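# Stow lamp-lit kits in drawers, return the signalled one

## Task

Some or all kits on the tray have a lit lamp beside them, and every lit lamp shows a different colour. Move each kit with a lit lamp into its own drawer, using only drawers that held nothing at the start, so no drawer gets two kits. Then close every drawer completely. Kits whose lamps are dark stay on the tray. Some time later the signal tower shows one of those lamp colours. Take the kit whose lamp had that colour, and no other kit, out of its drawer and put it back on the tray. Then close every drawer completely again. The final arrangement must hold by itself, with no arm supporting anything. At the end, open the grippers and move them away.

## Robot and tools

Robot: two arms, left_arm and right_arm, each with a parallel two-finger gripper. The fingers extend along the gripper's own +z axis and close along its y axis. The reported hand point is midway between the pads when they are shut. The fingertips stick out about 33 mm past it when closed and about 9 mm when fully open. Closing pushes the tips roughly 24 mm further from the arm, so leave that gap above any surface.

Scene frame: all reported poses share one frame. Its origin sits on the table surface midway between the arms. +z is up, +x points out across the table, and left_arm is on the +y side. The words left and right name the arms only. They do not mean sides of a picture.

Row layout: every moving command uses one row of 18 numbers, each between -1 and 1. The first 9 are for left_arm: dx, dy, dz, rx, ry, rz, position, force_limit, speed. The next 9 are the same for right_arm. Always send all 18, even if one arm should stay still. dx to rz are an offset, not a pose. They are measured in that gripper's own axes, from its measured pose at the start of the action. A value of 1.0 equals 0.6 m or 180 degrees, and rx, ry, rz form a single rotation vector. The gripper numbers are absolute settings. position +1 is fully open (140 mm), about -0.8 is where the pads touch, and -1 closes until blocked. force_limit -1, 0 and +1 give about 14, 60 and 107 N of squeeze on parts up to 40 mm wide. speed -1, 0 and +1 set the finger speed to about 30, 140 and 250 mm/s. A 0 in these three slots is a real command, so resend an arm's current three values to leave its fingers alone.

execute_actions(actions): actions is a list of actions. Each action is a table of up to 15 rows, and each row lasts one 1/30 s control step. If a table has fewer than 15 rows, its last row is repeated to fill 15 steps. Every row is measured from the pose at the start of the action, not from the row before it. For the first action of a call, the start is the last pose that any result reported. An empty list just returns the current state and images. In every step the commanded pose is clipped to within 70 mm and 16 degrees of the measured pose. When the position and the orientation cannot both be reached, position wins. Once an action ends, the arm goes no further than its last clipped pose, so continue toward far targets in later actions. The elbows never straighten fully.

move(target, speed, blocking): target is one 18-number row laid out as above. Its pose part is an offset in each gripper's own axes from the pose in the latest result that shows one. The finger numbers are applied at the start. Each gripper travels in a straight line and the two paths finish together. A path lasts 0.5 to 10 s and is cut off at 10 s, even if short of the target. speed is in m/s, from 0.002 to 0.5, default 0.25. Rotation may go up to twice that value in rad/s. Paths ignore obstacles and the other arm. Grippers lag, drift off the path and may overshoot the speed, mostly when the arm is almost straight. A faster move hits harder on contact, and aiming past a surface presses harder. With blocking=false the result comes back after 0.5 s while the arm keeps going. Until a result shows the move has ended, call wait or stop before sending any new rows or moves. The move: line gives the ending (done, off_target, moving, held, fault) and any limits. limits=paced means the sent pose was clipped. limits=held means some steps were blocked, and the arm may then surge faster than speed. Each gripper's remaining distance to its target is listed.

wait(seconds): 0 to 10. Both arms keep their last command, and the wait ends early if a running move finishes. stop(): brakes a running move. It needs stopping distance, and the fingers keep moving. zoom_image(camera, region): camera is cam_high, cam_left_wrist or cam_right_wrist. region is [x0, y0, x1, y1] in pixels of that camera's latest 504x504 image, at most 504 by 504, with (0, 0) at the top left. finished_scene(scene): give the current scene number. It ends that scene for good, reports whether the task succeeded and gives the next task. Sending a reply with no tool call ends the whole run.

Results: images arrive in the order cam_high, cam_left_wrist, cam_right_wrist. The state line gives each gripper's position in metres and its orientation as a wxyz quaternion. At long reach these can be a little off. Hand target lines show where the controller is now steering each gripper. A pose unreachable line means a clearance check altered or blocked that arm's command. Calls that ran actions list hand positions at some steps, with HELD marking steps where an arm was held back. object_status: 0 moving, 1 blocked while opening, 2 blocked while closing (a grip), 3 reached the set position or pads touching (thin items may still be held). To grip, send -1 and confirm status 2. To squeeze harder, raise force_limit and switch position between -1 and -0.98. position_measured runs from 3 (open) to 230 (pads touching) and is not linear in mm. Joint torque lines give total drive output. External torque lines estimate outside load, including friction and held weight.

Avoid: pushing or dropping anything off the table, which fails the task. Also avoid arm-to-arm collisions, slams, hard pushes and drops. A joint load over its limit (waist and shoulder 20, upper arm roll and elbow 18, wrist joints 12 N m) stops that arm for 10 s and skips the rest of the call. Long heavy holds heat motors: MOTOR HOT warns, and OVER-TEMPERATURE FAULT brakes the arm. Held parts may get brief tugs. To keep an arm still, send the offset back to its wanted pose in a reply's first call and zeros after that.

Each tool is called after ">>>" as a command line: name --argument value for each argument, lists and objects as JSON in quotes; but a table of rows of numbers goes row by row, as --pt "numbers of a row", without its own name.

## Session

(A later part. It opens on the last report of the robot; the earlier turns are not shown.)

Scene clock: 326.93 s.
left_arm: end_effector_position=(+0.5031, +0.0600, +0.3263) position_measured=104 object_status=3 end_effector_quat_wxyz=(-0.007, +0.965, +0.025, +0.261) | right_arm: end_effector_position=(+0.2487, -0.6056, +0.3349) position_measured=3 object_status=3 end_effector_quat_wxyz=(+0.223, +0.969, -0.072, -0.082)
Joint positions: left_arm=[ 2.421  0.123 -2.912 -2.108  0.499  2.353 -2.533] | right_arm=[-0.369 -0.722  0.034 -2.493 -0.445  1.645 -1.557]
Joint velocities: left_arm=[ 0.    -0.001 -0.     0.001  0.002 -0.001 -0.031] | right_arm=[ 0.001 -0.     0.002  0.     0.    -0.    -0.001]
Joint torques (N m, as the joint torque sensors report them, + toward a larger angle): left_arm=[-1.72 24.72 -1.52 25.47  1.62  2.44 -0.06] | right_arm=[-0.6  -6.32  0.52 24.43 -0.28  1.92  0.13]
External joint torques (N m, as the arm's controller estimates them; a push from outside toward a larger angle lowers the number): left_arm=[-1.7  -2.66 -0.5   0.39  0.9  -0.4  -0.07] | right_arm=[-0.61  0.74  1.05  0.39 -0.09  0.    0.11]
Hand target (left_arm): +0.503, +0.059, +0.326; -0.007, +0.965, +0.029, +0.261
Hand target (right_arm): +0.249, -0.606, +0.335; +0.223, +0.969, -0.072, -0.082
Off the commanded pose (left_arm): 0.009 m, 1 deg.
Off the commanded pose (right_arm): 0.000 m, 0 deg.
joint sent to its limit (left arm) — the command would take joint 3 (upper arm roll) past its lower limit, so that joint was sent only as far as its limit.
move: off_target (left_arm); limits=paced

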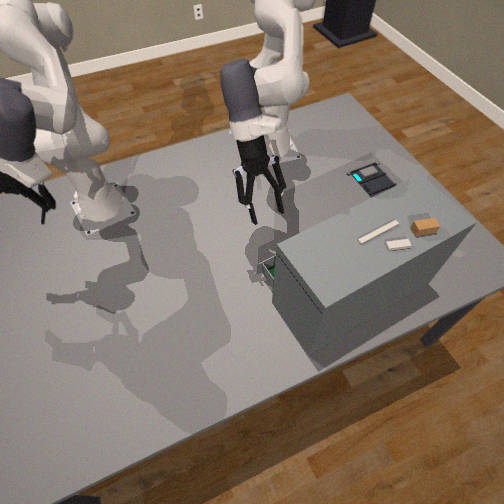

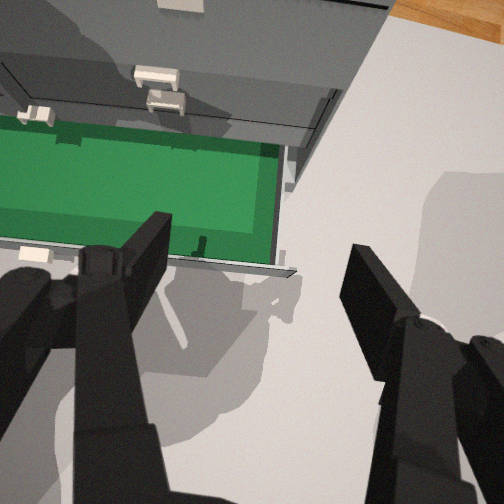

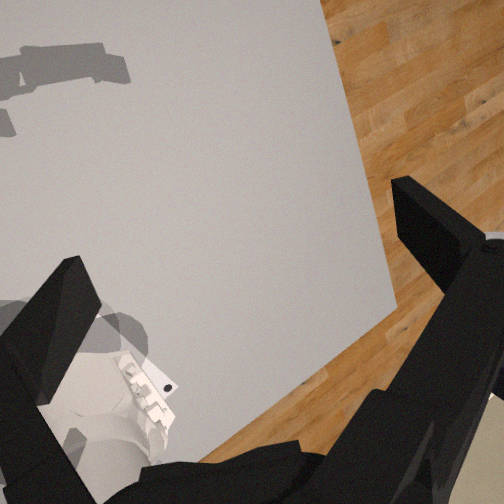

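>>> move --target '[0.035,-0.17,0.13,0,0,0,0.2,0,0,0,0,0,0,0,0,1,0,0]' --speed 0.15

Scene clock: 330.00 s.
left_arm: end_effector_position=(+0.5555, +0.1647, +0.2688) position_measured=104 object_status=3 end_effector_quat_wxyz=(-0.008, +0.965, +0.028, +0.260) | right_arm: end_effector_position=(+0.2487, -0.6056, +0.3349) position_measured=3 object_status=3 end_effector_quat_wxyz=(+0.223, +0.969, -0.072, -0.082)
Joint positions: left_arm=[ 2.503  0.09  -2.752 -2.234  0.483  2.585 -2.363] | right_arm=[-0.369 -0.722  0.034 -2.493 -0.445  1.645 -1.557]
Joint velocities: left_arm=[ 0.001  0.001 -0.     0.    -0.005  0.007  0.034] | right_arm=[-0.001 -0.    -0.001 -0.    -0.001 -0.     0.   ]
Joint torques (N m, as the joint torque sensors report them, + toward a larger angle): left_arm=[-0.73 23.35 -1.21 22.68 -0.85  3.55  0.23] | right_arm=[-0.3  -6.46  0.68 24.25 -0.29  1.89  0.12]
External joint torques (N m, as the arm's controller estimates them; a push from outside toward a larger angle lowers the number): left_arm=[-0.75 -3.13 -0.11 -1.72 -1.22  0.53  0.22] | right_arm=[-0.28  0.68  1.24  0.18 -0.1  -0.02  0.1 ]
Hand target (left_arm): +0.555, +0.164, +0.267; -0.008, +0.966, +0.023, +0.259
Hand target (right_arm): +0.249, -0.606, +0.335; +0.223, +0.969, -0.072, -0.082
Off the commanded pose (left_arm): 0.001 m, 0 deg.
Off the commanded pose (right_arm): 0.000 m, 0 deg.
move: done

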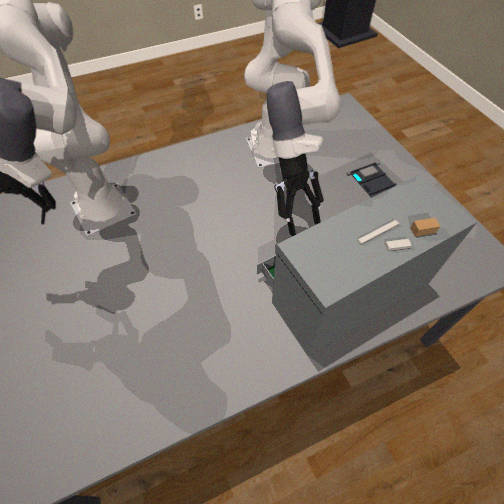

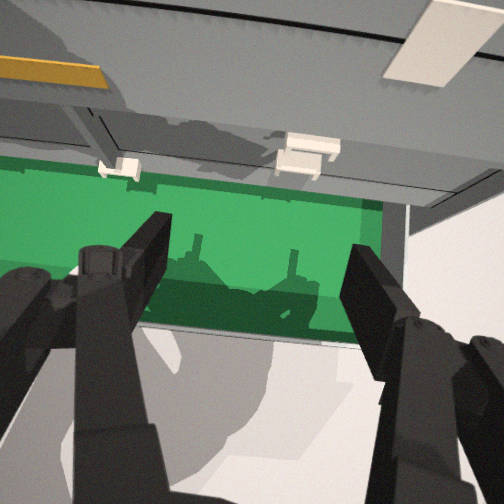

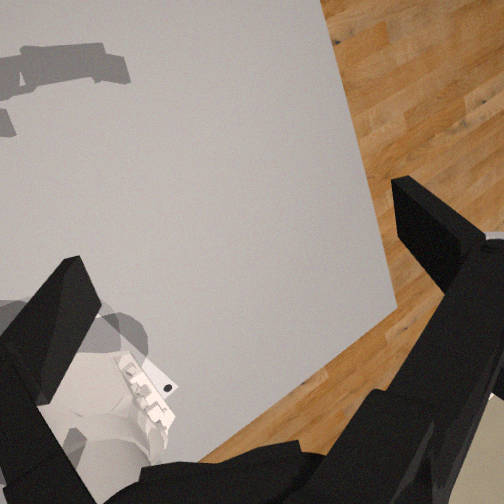

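>>> move --target '[-0.33,-0.6,-0.19,0,-0.01,0.01,0.2,0,0,0,0,0,0,0,0,1,0,0]' --speed 0.15

Scene clock: 336.77 s.
left_arm: end_effector_position=(+0.3038, +0.5255, +0.2702) position_measured=104 object_status=3 end_effector_quat_wxyz=(-0.018, +0.969, +0.032, +0.246) | right_arm: end_effector_position=(+0.2487, -0.6056, +0.3349) position_measured=3 object_status=3 end_effector_quat_wxyz=(+0.223, +0.969, -0.072, -0.082)
Joint positions: left_arm=[ 2.751  1.535 -2.271 -2.831  1.078  1.868 -1.935] | right_arm=[-0.369 -0.722  0.034 -2.493 -0.445  1.645 -1.557]
Joint velocities: left_arm=[ 0.     0.001  0.001  0.001  0.003 -0.011  0.016] | right_arm=[-0.     0.     0.001  0.     0.001  0.     0.002]
Joint torques (N m, as the joint torque sensors report them, + toward a larger angle): left_arm=[  1.88 -11.51 -16.66  12.52   2.07   2.83   0.21] | right_arm=[-0.4  -6.46  0.44 24.39 -0.28  1.92  0.07]
External joint torques (N m, as the arm's controller estimates them; a push from outside toward a larger angle lowers the number): left_arm=[ 1.83  1.23  0.39 -1.73  0.91 -0.44  0.19] | right_arm=[-0.42  0.62  0.95  0.35 -0.1  -0.01  0.05]
Hand target (left_arm): +0.303, +0.526, +0.268; -0.021, +0.969, +0.027, +0.244
Hand target (right_arm): +0.249, -0.606, +0.335; +0.223, +0.969, -0.072, -0.082
Off the commanded pose (left_arm): 0.015 m, 2 deg.
Off the commanded pose (right_arm): 0.000 m, 0 deg.
joint sent to its limit (left arm) — the command would take joint 1 (waist) past its upper limit, so that joint was sent only as far as its limit.
move: off_target (left_arm)

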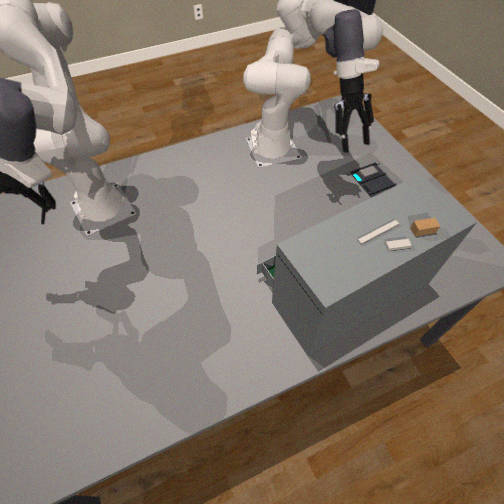

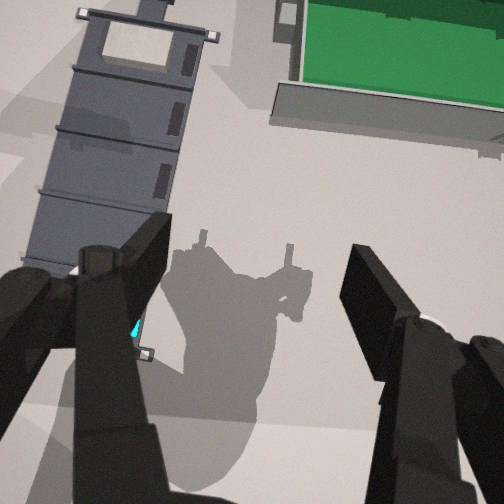

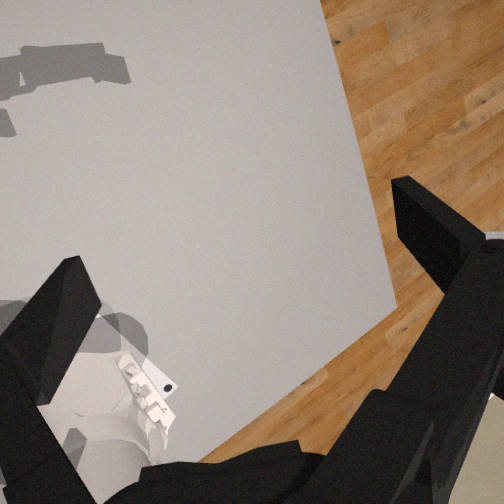

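>>> move --target '[0.4,0.64,0.22,0,0.01,0,0.2,0,0,0,0,0,0,0,0,1,0,0]' --speed 0.15

>>> move --target '[-0.04,0,0.1,0,0,0,0.2,0,0,0,0,0,0,0,0,1,0,0]' --speed 0.08

Scene clock: 344.97 s.
left_arm: end_effector_position=(+0.5957, +0.1377, +0.2576) position_measured=104 object_status=3 end_effector_quat_wxyz=(-0.007, +0.966, +0.018, +0.257) | right_arm: end_effector_position=(+0.2487, -0.6056, +0.3349) position_measured=3 object_status=3 end_effector_quat_wxyz=(+0.223, +0.969, -0.072, -0.082)
Joint positions: left_arm=[ 0.982  0.244 -1.302 -2.05   0.766  2.472 -2.528] | right_arm=[-0.369 -0.722  0.034 -2.493 -0.445  1.645 -1.557]
Joint velocities: left_arm=[-0.005 -0.     0.005  0.    -0.    -0.009 -0.   ] | right_arm=[-0.001  0.    -0.001 -0.001 -0.001  0.001 -0.   ]
Joint torques (N m, as the joint torque sensors report them, + toward a larger angle): left_arm=[ -0.95 -16.42  -7.3   25.03   0.55   2.32  -0.09] | right_arm=[-0.41 -6.43  0.59 24.22 -0.3   1.9   0.1 ]
External joint torques (N m, as the arm's controller estimates them; a push from outside toward a larger angle lowers the number): left_arm=[-1.08 -0.49  0.16  1.15  0.06 -0.51 -0.1 ] | right_arm=[-0.36  0.65  1.2   0.23 -0.11  0.    0.08]
Hand target (left_arm): +0.596, +0.138, +0.258; -0.008, +0.966, +0.020, +0.257
Hand target (right_arm): +0.249, -0.606, +0.335; +0.223, +0.969, -0.072, -0.082
Off the commanded pose (left_arm): 0.026 m, 2 deg.
Off the commanded pose (right_arm): 0.000 m, 0 deg.
move: off_target (left_arm)

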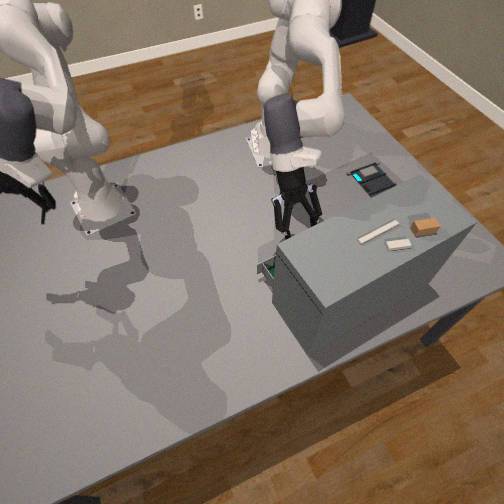

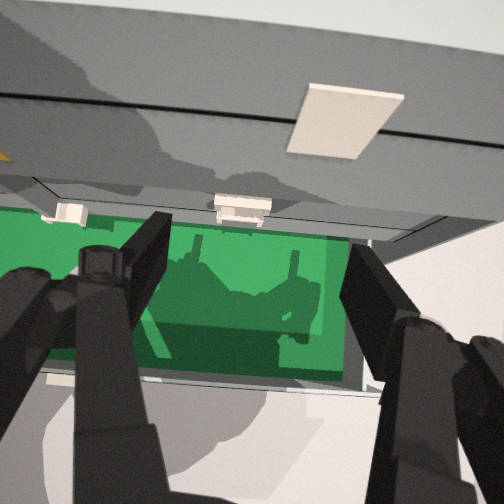

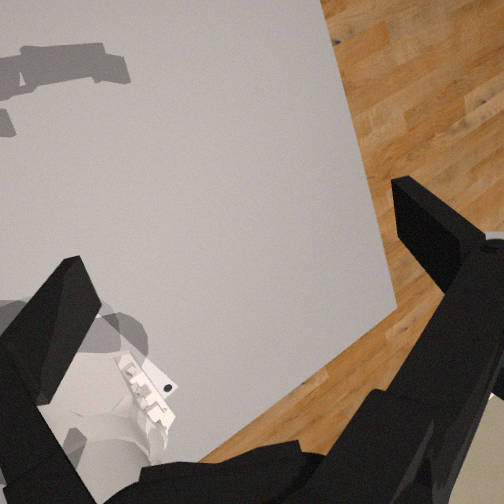

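Scene clock: 346.33 s.
left_arm: end_effector_position=(+0.6044, +0.1395, +0.1915) position_measured=104 object_status=3 end_effector_quat_wxyz=(-0.009, +0.967, +0.014, +0.255) | right_arm: end_effector_position=(+0.2487, -0.6056, +0.3349) position_measured=3 object_status=3 end_effector_quat_wxyz=(+0.223, +0.969, -0.072, -0.082)
Joint positions: left_arm=[ 0.773  0.365 -1.074 -2.059  0.98   2.528 -2.675] | right_arm=[-0.369 -0.722  0.034 -2.493 -0.445  1.645 -1.557]
Joint velocities: left_arm=[-0.007 -0.003  0.009 -0.001 -0.001  0.007 -0.032] | right_arm=[-0.    -0.     0.001 -0.002  0.001 -0.    -0.001]
Joint torques (N m, as the joint torque sensors report them, + toward a larger angle): left_arm=[ -0.79 -25.68  -9.64  22.21   1.34   3.06  -0.14] | right_arm=[-0.46 -6.32  0.43 24.55 -0.28  1.9   0.14]
External joint torques (N m, as the arm's controller estimates them; a push from outside toward a larger angle lowers the number): left_arm=[-0.76 -0.62  0.62 -0.18  1.02  0.39 -0.16] | right_arm=[-0.47  0.73  0.96  0.59 -0.1  -0.01  0.12]
Hand target (left_arm): +0.605, +0.138, +0.192; -0.007, +0.966, +0.018, +0.257
Hand target (right_arm): +0.249, -0.606, +0.335; +0.223, +0.969, -0.072, -0.082
Off the commanded pose (left_arm): 0.002 m, 1 deg.
Off the commanded pose (right_arm): 0.000 m, 0 deg.
move: done

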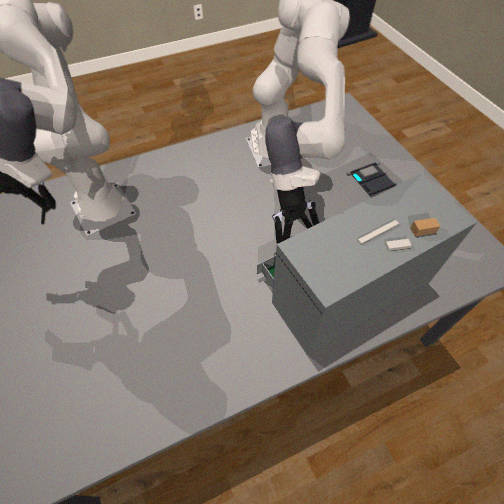

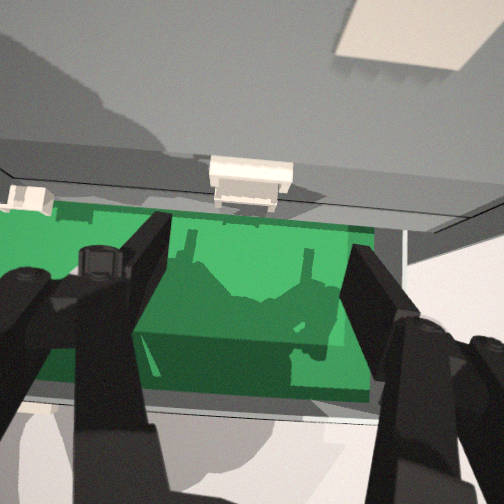

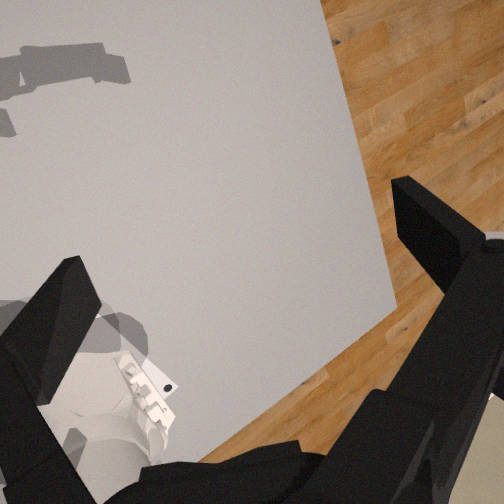

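>>> move --target '[-0.53,-0.905,-0.185,0,-0.022,0.013,0.2,0,0,0,0,0,0,0,0,1,0,0]' --speed 0.18

Scene clock: 352.43 s.
left_arm: end_effector_position=(+0.2495, +0.6810, +0.1364) position_measured=104 object_status=3 end_effector_quat_wxyz=(-0.020, +0.978, -0.001, +0.208) | right_arm: end_effector_position=(+0.2487, -0.6056, +0.3349) position_measured=3 object_status=3 end_effector_quat_wxyz=(+0.223, +0.969, -0.072, -0.082)
Joint positions: left_arm=[ 0.171 -0.662  1.073 -2.829  0.519  2.679 -0.934] | right_arm=[-0.369 -0.722  0.034 -2.493 -0.445  1.645 -1.557]
Joint velocities: left_arm=[ 0.    -0.002  0.001  0.001  0.002 -0.006  0.026] | right_arm=[-0.    -0.     0.     0.001 -0.    -0.    -0.001]
Joint torques (N m, as the joint torque sensors report them, + toward a larger angle): left_arm=[ -0.7   -1.79 -11.96  18.27   1.96   2.67   0.19] | right_arm=[-0.53 -6.57  0.4  24.26 -0.27  1.9   0.11]
External joint torques (N m, as the arm's controller estimates them; a push from outside toward a larger angle lowers the number): left_arm=[-0.76 -1.78  0.04  0.67  1.1  -0.49  0.18] | right_arm=[-0.55  0.53  0.92  0.2  -0.09 -0.02  0.09]
Hand target (left_arm): +0.249, +0.681, +0.137; -0.022, +0.978, -0.009, +0.207
Hand target (right_arm): +0.249, -0.606, +0.335; +0.223, +0.969, -0.072, -0.082
Off the commanded pose (left_arm): 0.011 m, 2 deg.
Off the commanded pose (right_arm): 0.000 m, 0 deg.
move: off_target (left_arm)

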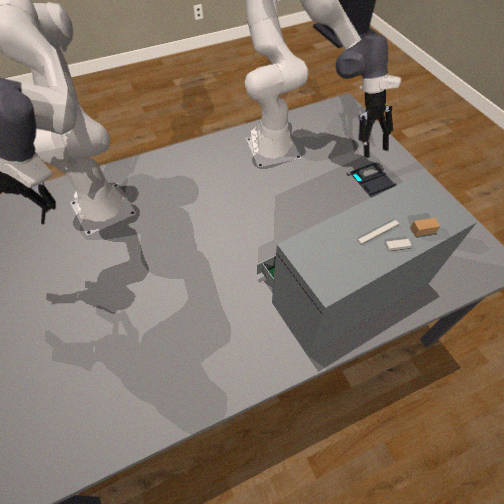

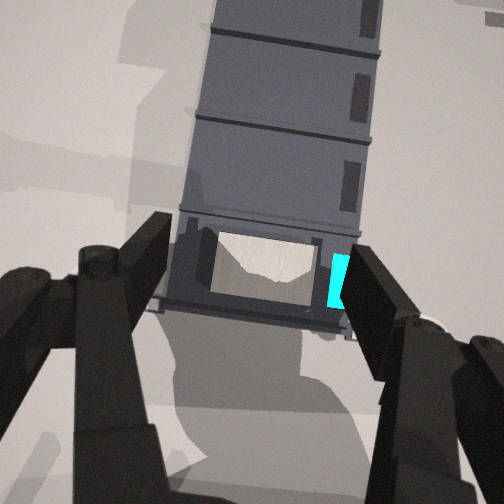

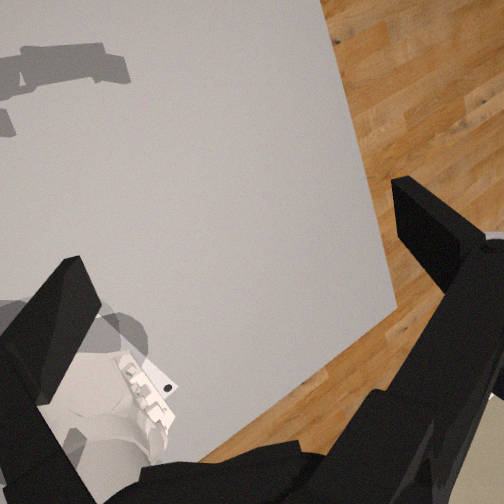

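>>> move --target '[-0.027,0.016,0.108,-0.012,0,-0.005,0.2,0,0,0,0,0,0,0,0,1,0,0]' --speed 0.08

>>> move --target '[-0.02,0,0.043,0,0,0,0.2,0,0,0,0,0,0,0,0,1,0,0]' --speed 0.04

Scene clock: 356.23 s.
left_arm: end_effector_position=(+0.2629, +0.6707, +0.0701) position_measured=104 object_status=3 end_effector_quat_wxyz=(+0.004, +0.978, +0.004, +0.209) | right_arm: end_effector_position=(+0.2487, -0.6056, +0.3349) position_measured=3 object_status=3 end_effector_quat_wxyz=(+0.223, +0.969, -0.072, -0.082)
Joint positions: left_arm=[-0.148 -0.507  1.409 -2.832  0.489  2.896 -0.895] | right_arm=[-0.369 -0.722  0.034 -2.493 -0.445  1.645 -1.557]
Joint velocities: left_arm=[-0.004 -0.001  0.005  0.001 -0.001  0.013  0.003] | right_arm=[ 0.001  0.    -0.     0.001  0.     0.001 -0.   ]
Joint torques (N m, as the joint torque sensors report them, + toward a larger angle): left_arm=[ -1.57   3.69 -10.14  15.29   1.62   3.42   0.31] | right_arm=[-0.32 -6.32  0.44 24.36 -0.31  1.91  0.12]
External joint torques (N m, as the arm's controller estimates them; a push from outside toward a larger angle lowers the number): left_arm=[-1.58  0.25  0.68  0.67  0.68  0.35  0.3 ] | right_arm=[-0.28  0.82  1.05  0.26 -0.12 -0.01  0.1 ]
Hand target (left_arm): +0.264, +0.673, +0.071; +0.000, +0.978, +0.000, +0.210
Hand target (right_arm): +0.249, -0.606, +0.335; +0.223, +0.969, -0.072, -0.082
Off the commanded pose (left_arm): 0.004 m, 0 deg.
Off the commanded pose (right_arm): 0.000 m, 0 deg.
move: off_target (left_arm)

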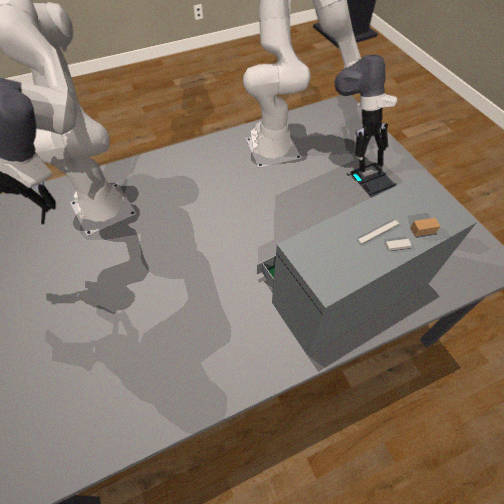

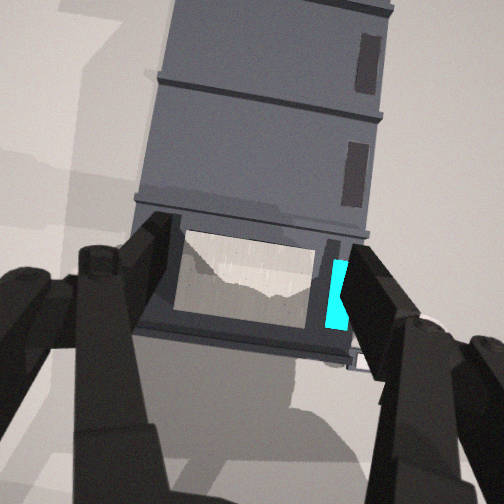

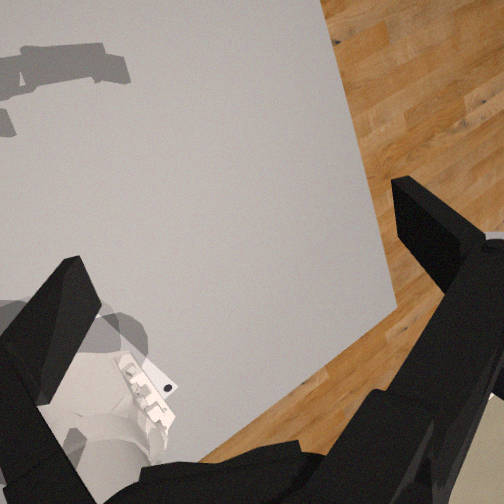

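Scene clock: 357.27 s.
left_arm: end_effector_position=(+0.2624, +0.6682, +0.0414) position_measured=104 object_status=3 end_effector_quat_wxyz=(+0.008, +0.978, +0.007, +0.209) | right_arm: end_effector_position=(+0.2487, -0.6056, +0.3349) position_measured=3 object_status=3 end_effector_quat_wxyz=(+0.223, +0.969, -0.072, -0.082)
Joint positions: left_arm=[-0.338 -0.462  1.614 -2.832  0.489  2.994 -0.88 ] | right_arm=[-0.369 -0.722  0.034 -2.493 -0.445  1.645 -1.557]
Joint velocities: left_arm=[-0.018  0.001  0.019  0.001  0.     0.027  0.007] | right_arm=[ 0. -0. -0. -0. -0.  0.  0.]
Joint torques (N m, as the joint torque sensors report them, + toward a larger angle): left_arm=[-1.05  7.9  -9.63 12.79  1.94  3.32  0.33] | right_arm=[-0.4  -6.49  0.52 24.61 -0.26  1.91  0.13]
External joint torques (N m, as the arm's controller estimates them; a push from outside toward a larger angle lowers the number): left_arm=[-1.09  0.98  0.5  -0.3   0.99  0.28  0.32] | right_arm=[-0.41  0.59  1.07  0.57 -0.08 -0.01  0.11]
Hand target (left_arm): +0.264, +0.670, +0.042; +0.004, +0.978, +0.003, +0.210
Hand target (right_arm): +0.249, -0.606, +0.335; +0.223, +0.969, -0.072, -0.082
Off the commanded pose (left_arm): 0.002 m, 1 deg.
Off the commanded pose (right_arm): 0.000 m, 0 deg.
move: done

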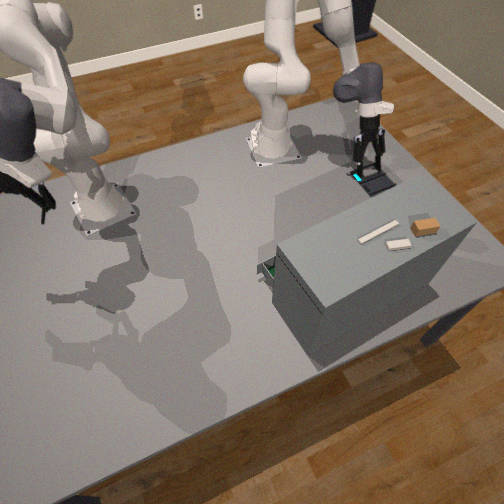

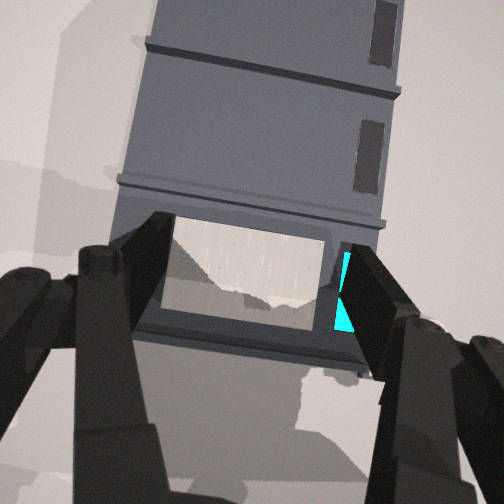

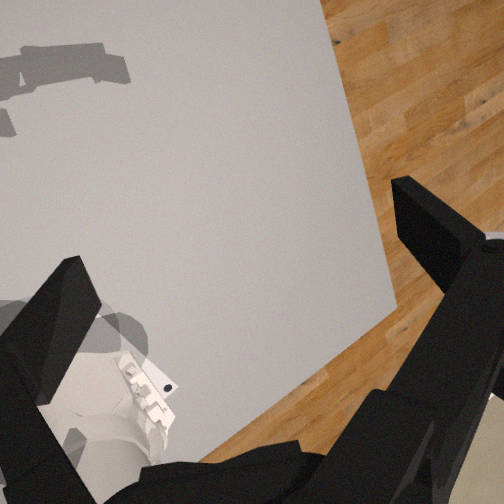

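>>> move --target '[-0.013,-0.006,-0.005,0,0,0,0.2,0,0,0,0,0,0,0,0,1,0,0]' --speed 0.03

>>> move --target '[0,0,0,0,0,0,-1,0,0,0,0,0,0,0,0,1,0,0]'

>>> move --target '[0.095,0,-0.21,0,0,0,-1,0,0,0,0,0,0,0,0,1,0,0]' --speed 0.12

>>> move --target '[0.39,0.67,0.175,0,0.05,-0.02,-1,0,0,0,0,0,0,0,0,1,0,0]' --speed 0.18

Scene clock: 361.13 s.
left_arm: end_effector_position=(+0.2544, +0.6743, +0.0414) position_measured=104 object_status=3 end_effector_quat_wxyz=(+0.007, +0.978, +0.013, +0.209) | right_arm: end_effector_position=(+0.2487, -0.6056, +0.3349) position_measured=3 object_status=3 end_effector_quat_wxyz=(+0.223, +0.969, -0.072, -0.082)
Joint positions: left_arm=[-0.307 -0.47   1.614 -2.833  0.495  2.988 -0.87 ] | right_arm=[-0.369 -0.722  0.034 -2.493 -0.445  1.645 -1.557]
Joint velocities: left_arm=[ 0.006 -0.003 -0.004 -0.001  0.005 -0.009  0.009] | right_arm=[-0.001 -0.     0.     0.    -0.     0.     0.   ]
Joint torques (N m, as the joint torque sensors report them, + toward a larger angle): left_arm=[  2.18   4.85 -12.07  11.15   2.05   2.47   0.27] | right_arm=[-0.64 -6.31  0.16 24.42 -0.29  1.93  0.13]
External joint torques (N m, as the arm's controller estimates them; a push from outside toward a larger angle lowers the number): left_arm=[ 2.26 -2.18 -1.75 -1.76  1.08 -0.55  0.25] | right_arm=[-0.65  0.83  0.69  0.34 -0.11  0.01  0.11]
Hand target (left_arm): +0.254, +0.672, +0.041; +0.008, +0.978, +0.007, +0.208
Hand target (right_arm): +0.249, -0.606, +0.335; +0.223, +0.969, -0.072, -0.082
Off the commanded pose (left_arm): 0.003 m, 1 deg.
Off the commanded pose (right_arm): 0.000 m, 0 deg.
move: done

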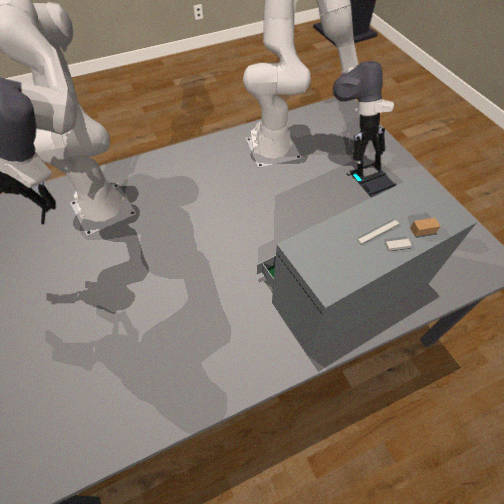

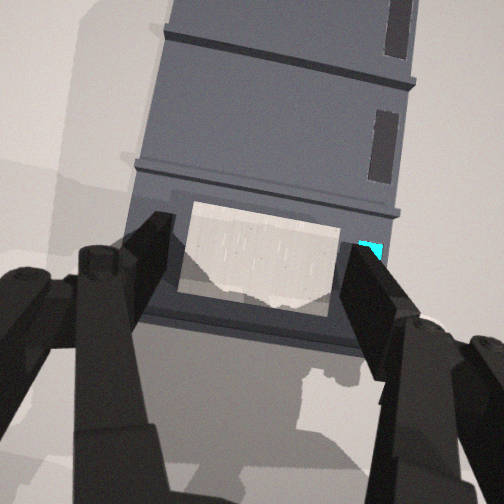

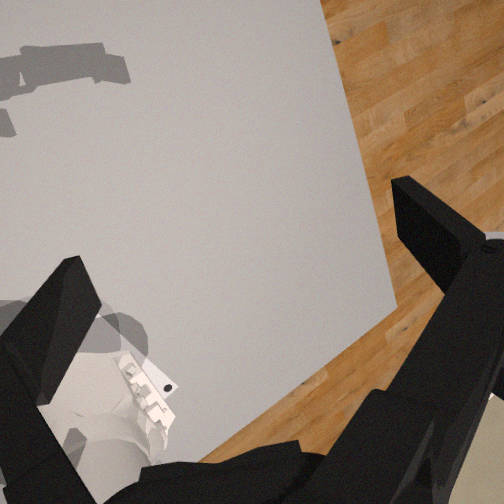

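Scene clock: 361.63 s.
left_arm: end_effector_position=(+0.2548, +0.6748, +0.0418) position_measured=133 object_status=2 end_effector_quat_wxyz=(+0.006, +0.978, +0.013, +0.210) | right_arm: end_effector_position=(+0.2487, -0.6056, +0.3349) position_measured=3 object_status=3 end_effector_quat_wxyz=(+0.223, +0.969, -0.072, -0.082)
Joint positions: left_arm=[-0.307 -0.47   1.613 -2.833  0.495  2.989 -0.87 ] | right_arm=[-0.369 -0.722  0.034 -2.493 -0.445  1.645 -1.557]
Joint velocities: left_arm=[-0.001 -0.     0.001  0.     0.     0.    -0.001] | right_arm=[ 0.     0.001  0.    -0.002  0.     0.    -0.002]
Joint torques (N m, as the joint torque sensors report them, + toward a larger angle): left_arm=[  0.76   5.77 -11.37  11.78   0.82   2.69   0.15] | right_arm=[-0.59 -6.43  0.77 24.3  -0.32  1.9   0.12]
External joint torques (N m, as the arm's controller estimates them; a push from outside toward a larger angle lowers the number): left_arm=[ 0.78 -1.23 -1.08 -1.18 -0.15 -0.34  0.13] | right_arm=[-0.58  0.54  1.33  0.38 -0.14 -0.01  0.1 ]
Hand target (left_arm): +0.254, +0.674, +0.041; +0.007, +0.978, +0.013, +0.209
Hand target (right_arm): +0.249, -0.606, +0.335; +0.223, +0.969, -0.072, -0.082
Off the commanded pose (left_arm): 0.001 m, 0 deg.
Off the commanded pose (right_arm): 0.000 m, 0 deg.
move: done

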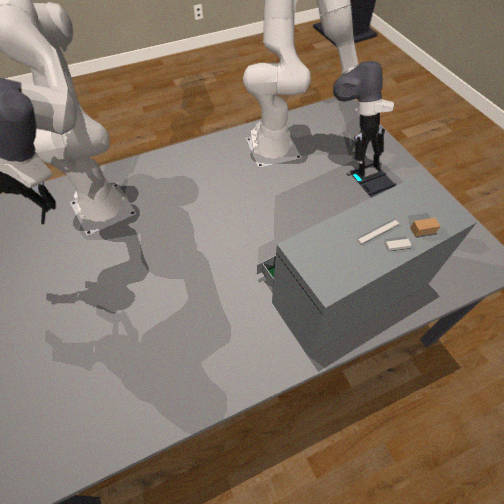

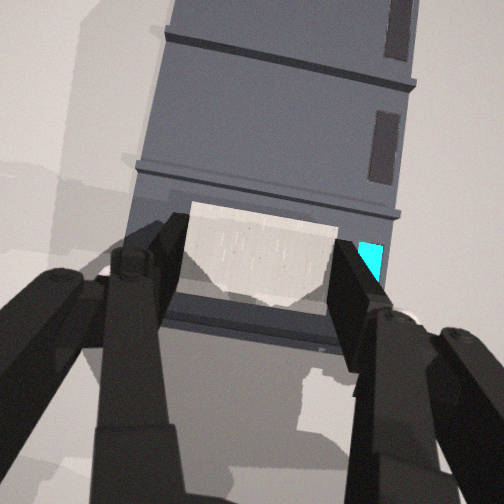

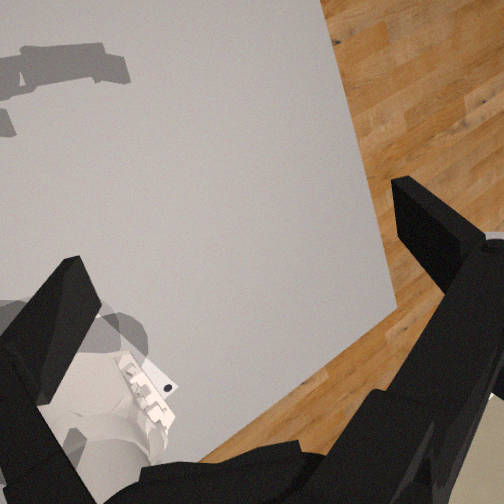

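Scene clock: 363.47 s.
left_arm: end_effector_position=(+0.2509, +0.6788, +0.1778) position_measured=133 object_status=2 end_effector_quat_wxyz=(+0.003, +0.978, +0.013, +0.206) | right_arm: end_effector_position=(+0.2487, -0.6056, +0.3349) position_measured=3 object_status=3 end_effector_quat_wxyz=(+0.223, +0.969, -0.072, -0.082)
Joint positions: left_arm=[ 0.195 -0.753  0.984 -2.759  0.45   2.494 -0.959] | right_arm=[-0.369 -0.722  0.034 -2.493 -0.445  1.645 -1.557]
Joint velocities: left_arm=[-0.001 -0.002  0.001 -0.001  0.001 -0.013 -0.006] | right_arm=[-0.001  0.    -0.     0.001  0.     0.     0.001]
Joint torques (N m, as the joint torque sensors report them, + toward a larger angle): left_arm=[  1.59  -1.45 -15.58  20.26  -0.31   2.72   0.04] | right_arm=[-0.43 -6.3   0.5  24.54 -0.28  1.93  0.09]
External joint torques (N m, as the arm's controller estimates them; a push from outside toward a larger angle lowers the number): left_arm=[ 1.58 -2.06 -2.2   1.27 -1.13 -0.39  0.02] | right_arm=[-0.39  0.87  1.08  0.43 -0.09  0.01  0.07]
Hand target (left_arm): +0.251, +0.680, +0.179; +0.005, +0.978, +0.018, +0.207
Hand target (right_arm): +0.249, -0.606, +0.335; +0.223, +0.969, -0.072, -0.082
Off the commanded pose (left_arm): 0.005 m, 1 deg.
Off the commanded pose (right_arm): 0.000 m, 0 deg.
move: off_target (left_arm)

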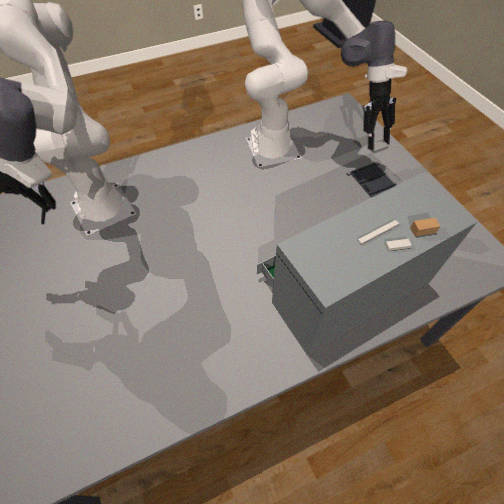

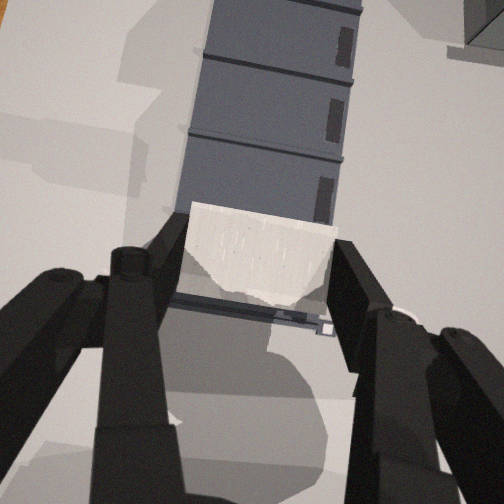

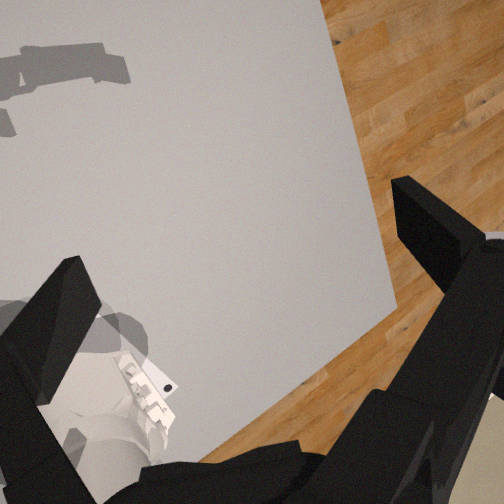

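Scene clock: 367.37 s.
left_arm: end_effector_position=(+0.5185, +0.2705, +0.1865) position_measured=133 object_status=2 end_effector_quat_wxyz=(+0.016, +0.958, +0.035, +0.283) | right_arm: end_effector_position=(+0.2487, -0.6056, +0.3349) position_measured=3 object_status=3 end_effector_quat_wxyz=(+0.223, +0.969, -0.072, -0.082)
Joint positions: left_arm=[ 0.392 -0.168 -0.43  -2.621  0.196  3.036 -2.02 ] | right_arm=[-0.369 -0.722  0.034 -2.493 -0.445  1.645 -1.557]
Joint velocities: left_arm=[ 0.041 -0.002 -0.046  0.    -0.    -0.001 -0.036] | right_arm=[-0.    -0.001 -0.    -0.001  0.     0.001  0.   ]
Joint torques (N m, as the joint torque sensors report them, + toward a larger angle): left_arm=[  2.06 -23.29   0.15  21.59   0.93   3.82  -0.14] | right_arm=[-0.32 -6.32  0.59 24.35 -0.27  1.91  0.12]
External joint torques (N m, as the arm's controller estimates them; a push from outside toward a larger angle lowers the number): left_arm=[ 2.18 -2.01 -1.54  0.3   0.81  0.46 -0.16] | right_arm=[-0.32  0.75  1.14  0.33 -0.08 -0.01  0.1 ]
Hand target (left_arm): +0.521, +0.270, +0.190; +0.018, +0.957, +0.040, +0.287
Hand target (right_arm): +0.249, -0.606, +0.335; +0.223, +0.969, -0.072, -0.082
Off the commanded pose (left_arm): 0.014 m, 1 deg.
Off the commanded pose (right_arm): 0.000 m, 0 deg.
move: off_target (left_arm)

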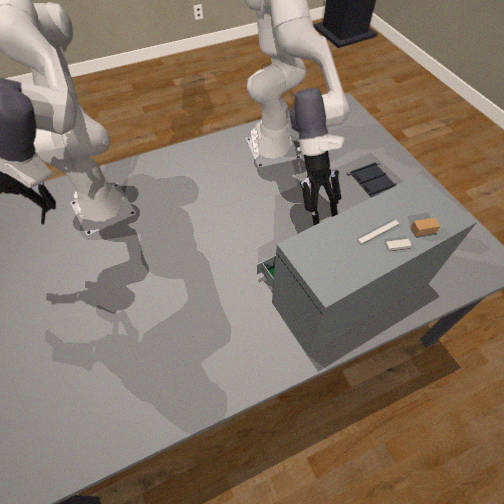

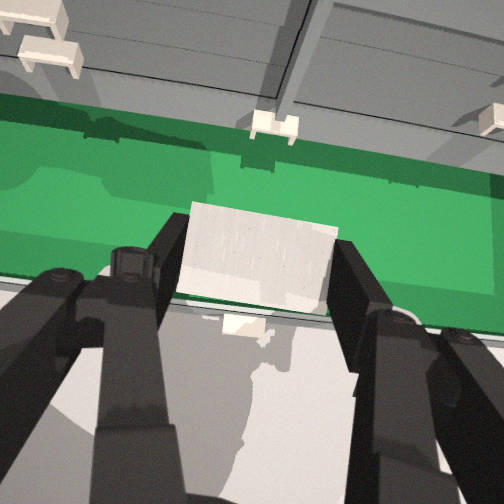

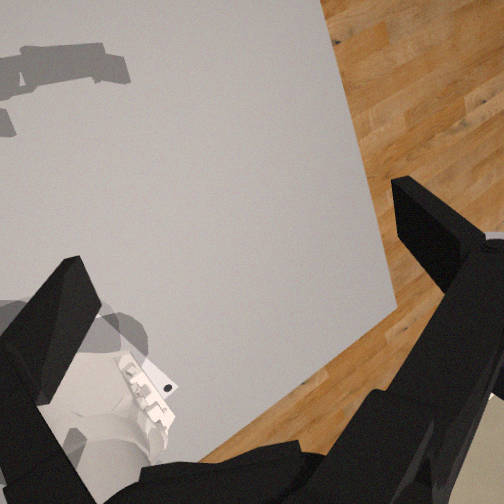

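>>> move --target '[0.033,0.008,0.093,0,0,0,-1,0,0,0,0,0,0,0,0,1,0,0]' --speed 0.07

>>> move --target '[-0.027,0,0.042,0,0,0,-1,0,0,0,0,0,0,0,0,1,0,0]' --speed 0.03

Scene clock: 370.33 s.
left_arm: end_effector_position=(+0.5659, +0.2689, +0.1515) position_measured=133 object_status=2 end_effector_quat_wxyz=(+0.017, +0.960, +0.013, +0.279) | right_arm: end_effector_position=(+0.2487, -0.6056, +0.3349) position_measured=3 object_status=3 end_effector_quat_wxyz=(+0.223, +0.969, -0.072, -0.082)
Joint positions: left_arm=[ 0.505  0.068 -0.462 -2.446  0.637  3.058 -2.3  ] | right_arm=[-0.369 -0.722  0.034 -2.493 -0.445  1.645 -1.557]
Joint velocities: left_arm=[-0.083  0.001  0.091  0.014  0.184 -0.005 -0.214] | right_arm=[-0.002  0.    -0.     0.     0.001 -0.001 -0.   ]
Joint torques (N m, as the joint torque sensors report them, + toward a larger angle): left_arm=[ -1.46 -26.17  -0.48  22.4    0.74   2.85  -0.08] | right_arm=[-0.48 -6.49  0.34 24.35 -0.28  1.93  0.13]
External joint torques (N m, as the arm's controller estimates them; a push from outside toward a larger angle lowers the number): left_arm=[-1.49  1.21  0.45  1.77  1.1  -0.28 -0.1 ] | right_arm=[-0.42  0.64  0.94  0.27 -0.09  0.01  0.11]
Hand target (left_arm): +0.566, +0.268, +0.152; +0.021, +0.959, +0.034, +0.280
Hand target (right_arm): +0.249, -0.606, +0.335; +0.223, +0.969, -0.072, -0.082
Off the commanded pose (left_arm): 0.002 m, 3 deg.
Off the commanded pose (right_arm): 0.000 m, 0 deg.
move: off_target (left_arm)

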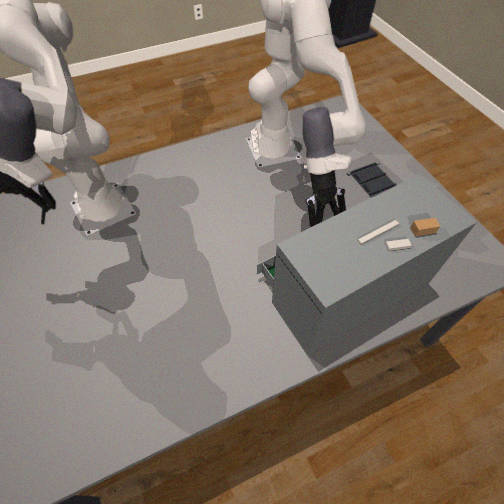

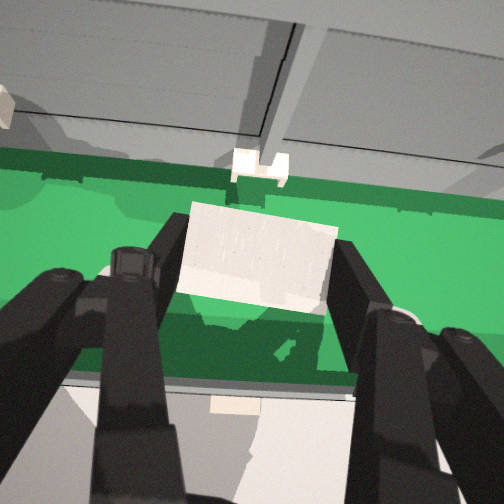

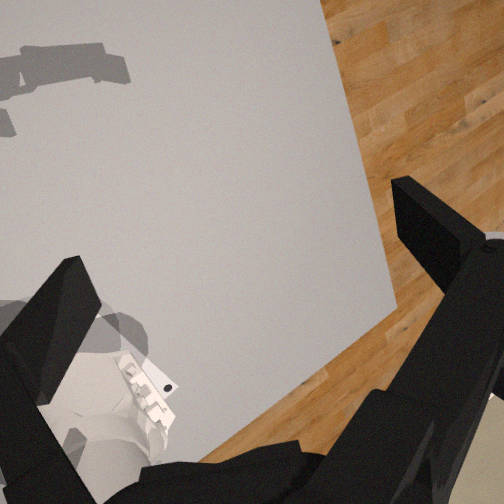

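Scene clock: 371.60 s.
left_arm: end_effector_position=(+0.5644, +0.2710, +0.1195) position_measured=133 object_status=2 end_effector_quat_wxyz=(+0.012, +0.962, -0.001, +0.273) | right_arm: end_effector_position=(+0.2487, -0.6056, +0.3349) position_measured=3 object_status=3 end_effector_quat_wxyz=(+0.223, +0.969, -0.072, -0.082)
Joint positions: left_arm=[ 0.38   0.147 -0.301 -2.414  0.882  3.088 -2.478] | right_arm=[-0.369 -0.722  0.034 -2.493 -0.445  1.645 -1.557]
Joint velocities: left_arm=[-0.103 -0.     0.106  0.012  0.106  0.017 -0.139] | right_arm=[-0.002 -0.001 -0.001 -0.     0.    -0.     0.   ]
Joint torques (N m, as the joint torque sensors report them, + toward a larger angle): left_arm=[  0.02 -30.52  -0.33  20.54   0.42   3.51  -0.07] | right_arm=[-0.38 -6.52  0.52 24.25 -0.28  1.9   0.11]
External joint torques (N m, as the arm's controller estimates them; a push from outside toward a larger angle lowers the number): left_arm=[ 0.03  0.39  1.18  0.69  1.05  0.55 -0.08] | right_arm=[-0.34  0.65  1.12  0.16 -0.09 -0.01  0.09]
Hand target (left_arm): +0.566, +0.269, +0.121; +0.017, +0.961, +0.012, +0.276
Hand target (right_arm): +0.249, -0.606, +0.335; +0.223, +0.969, -0.072, -0.082
Off the commanded pose (left_arm): 0.004 m, 2 deg.
Off the commanded pose (right_arm): 0.000 m, 0 deg.
move: off_target (left_arm)

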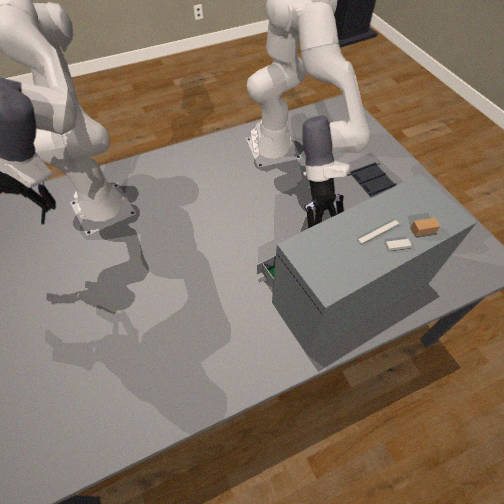

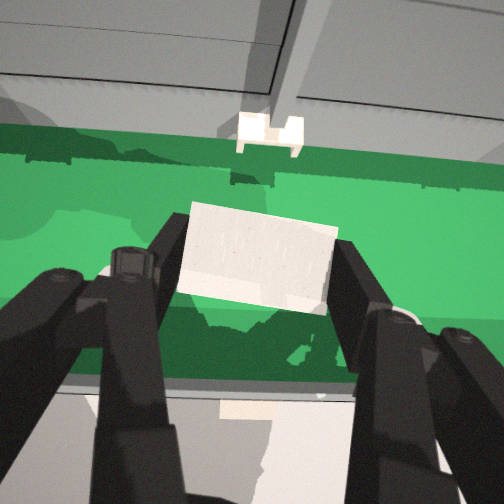

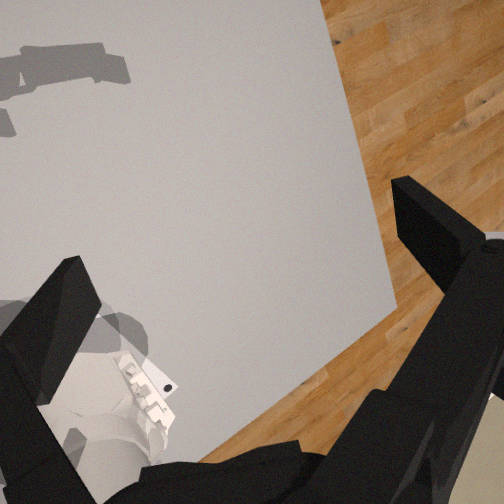

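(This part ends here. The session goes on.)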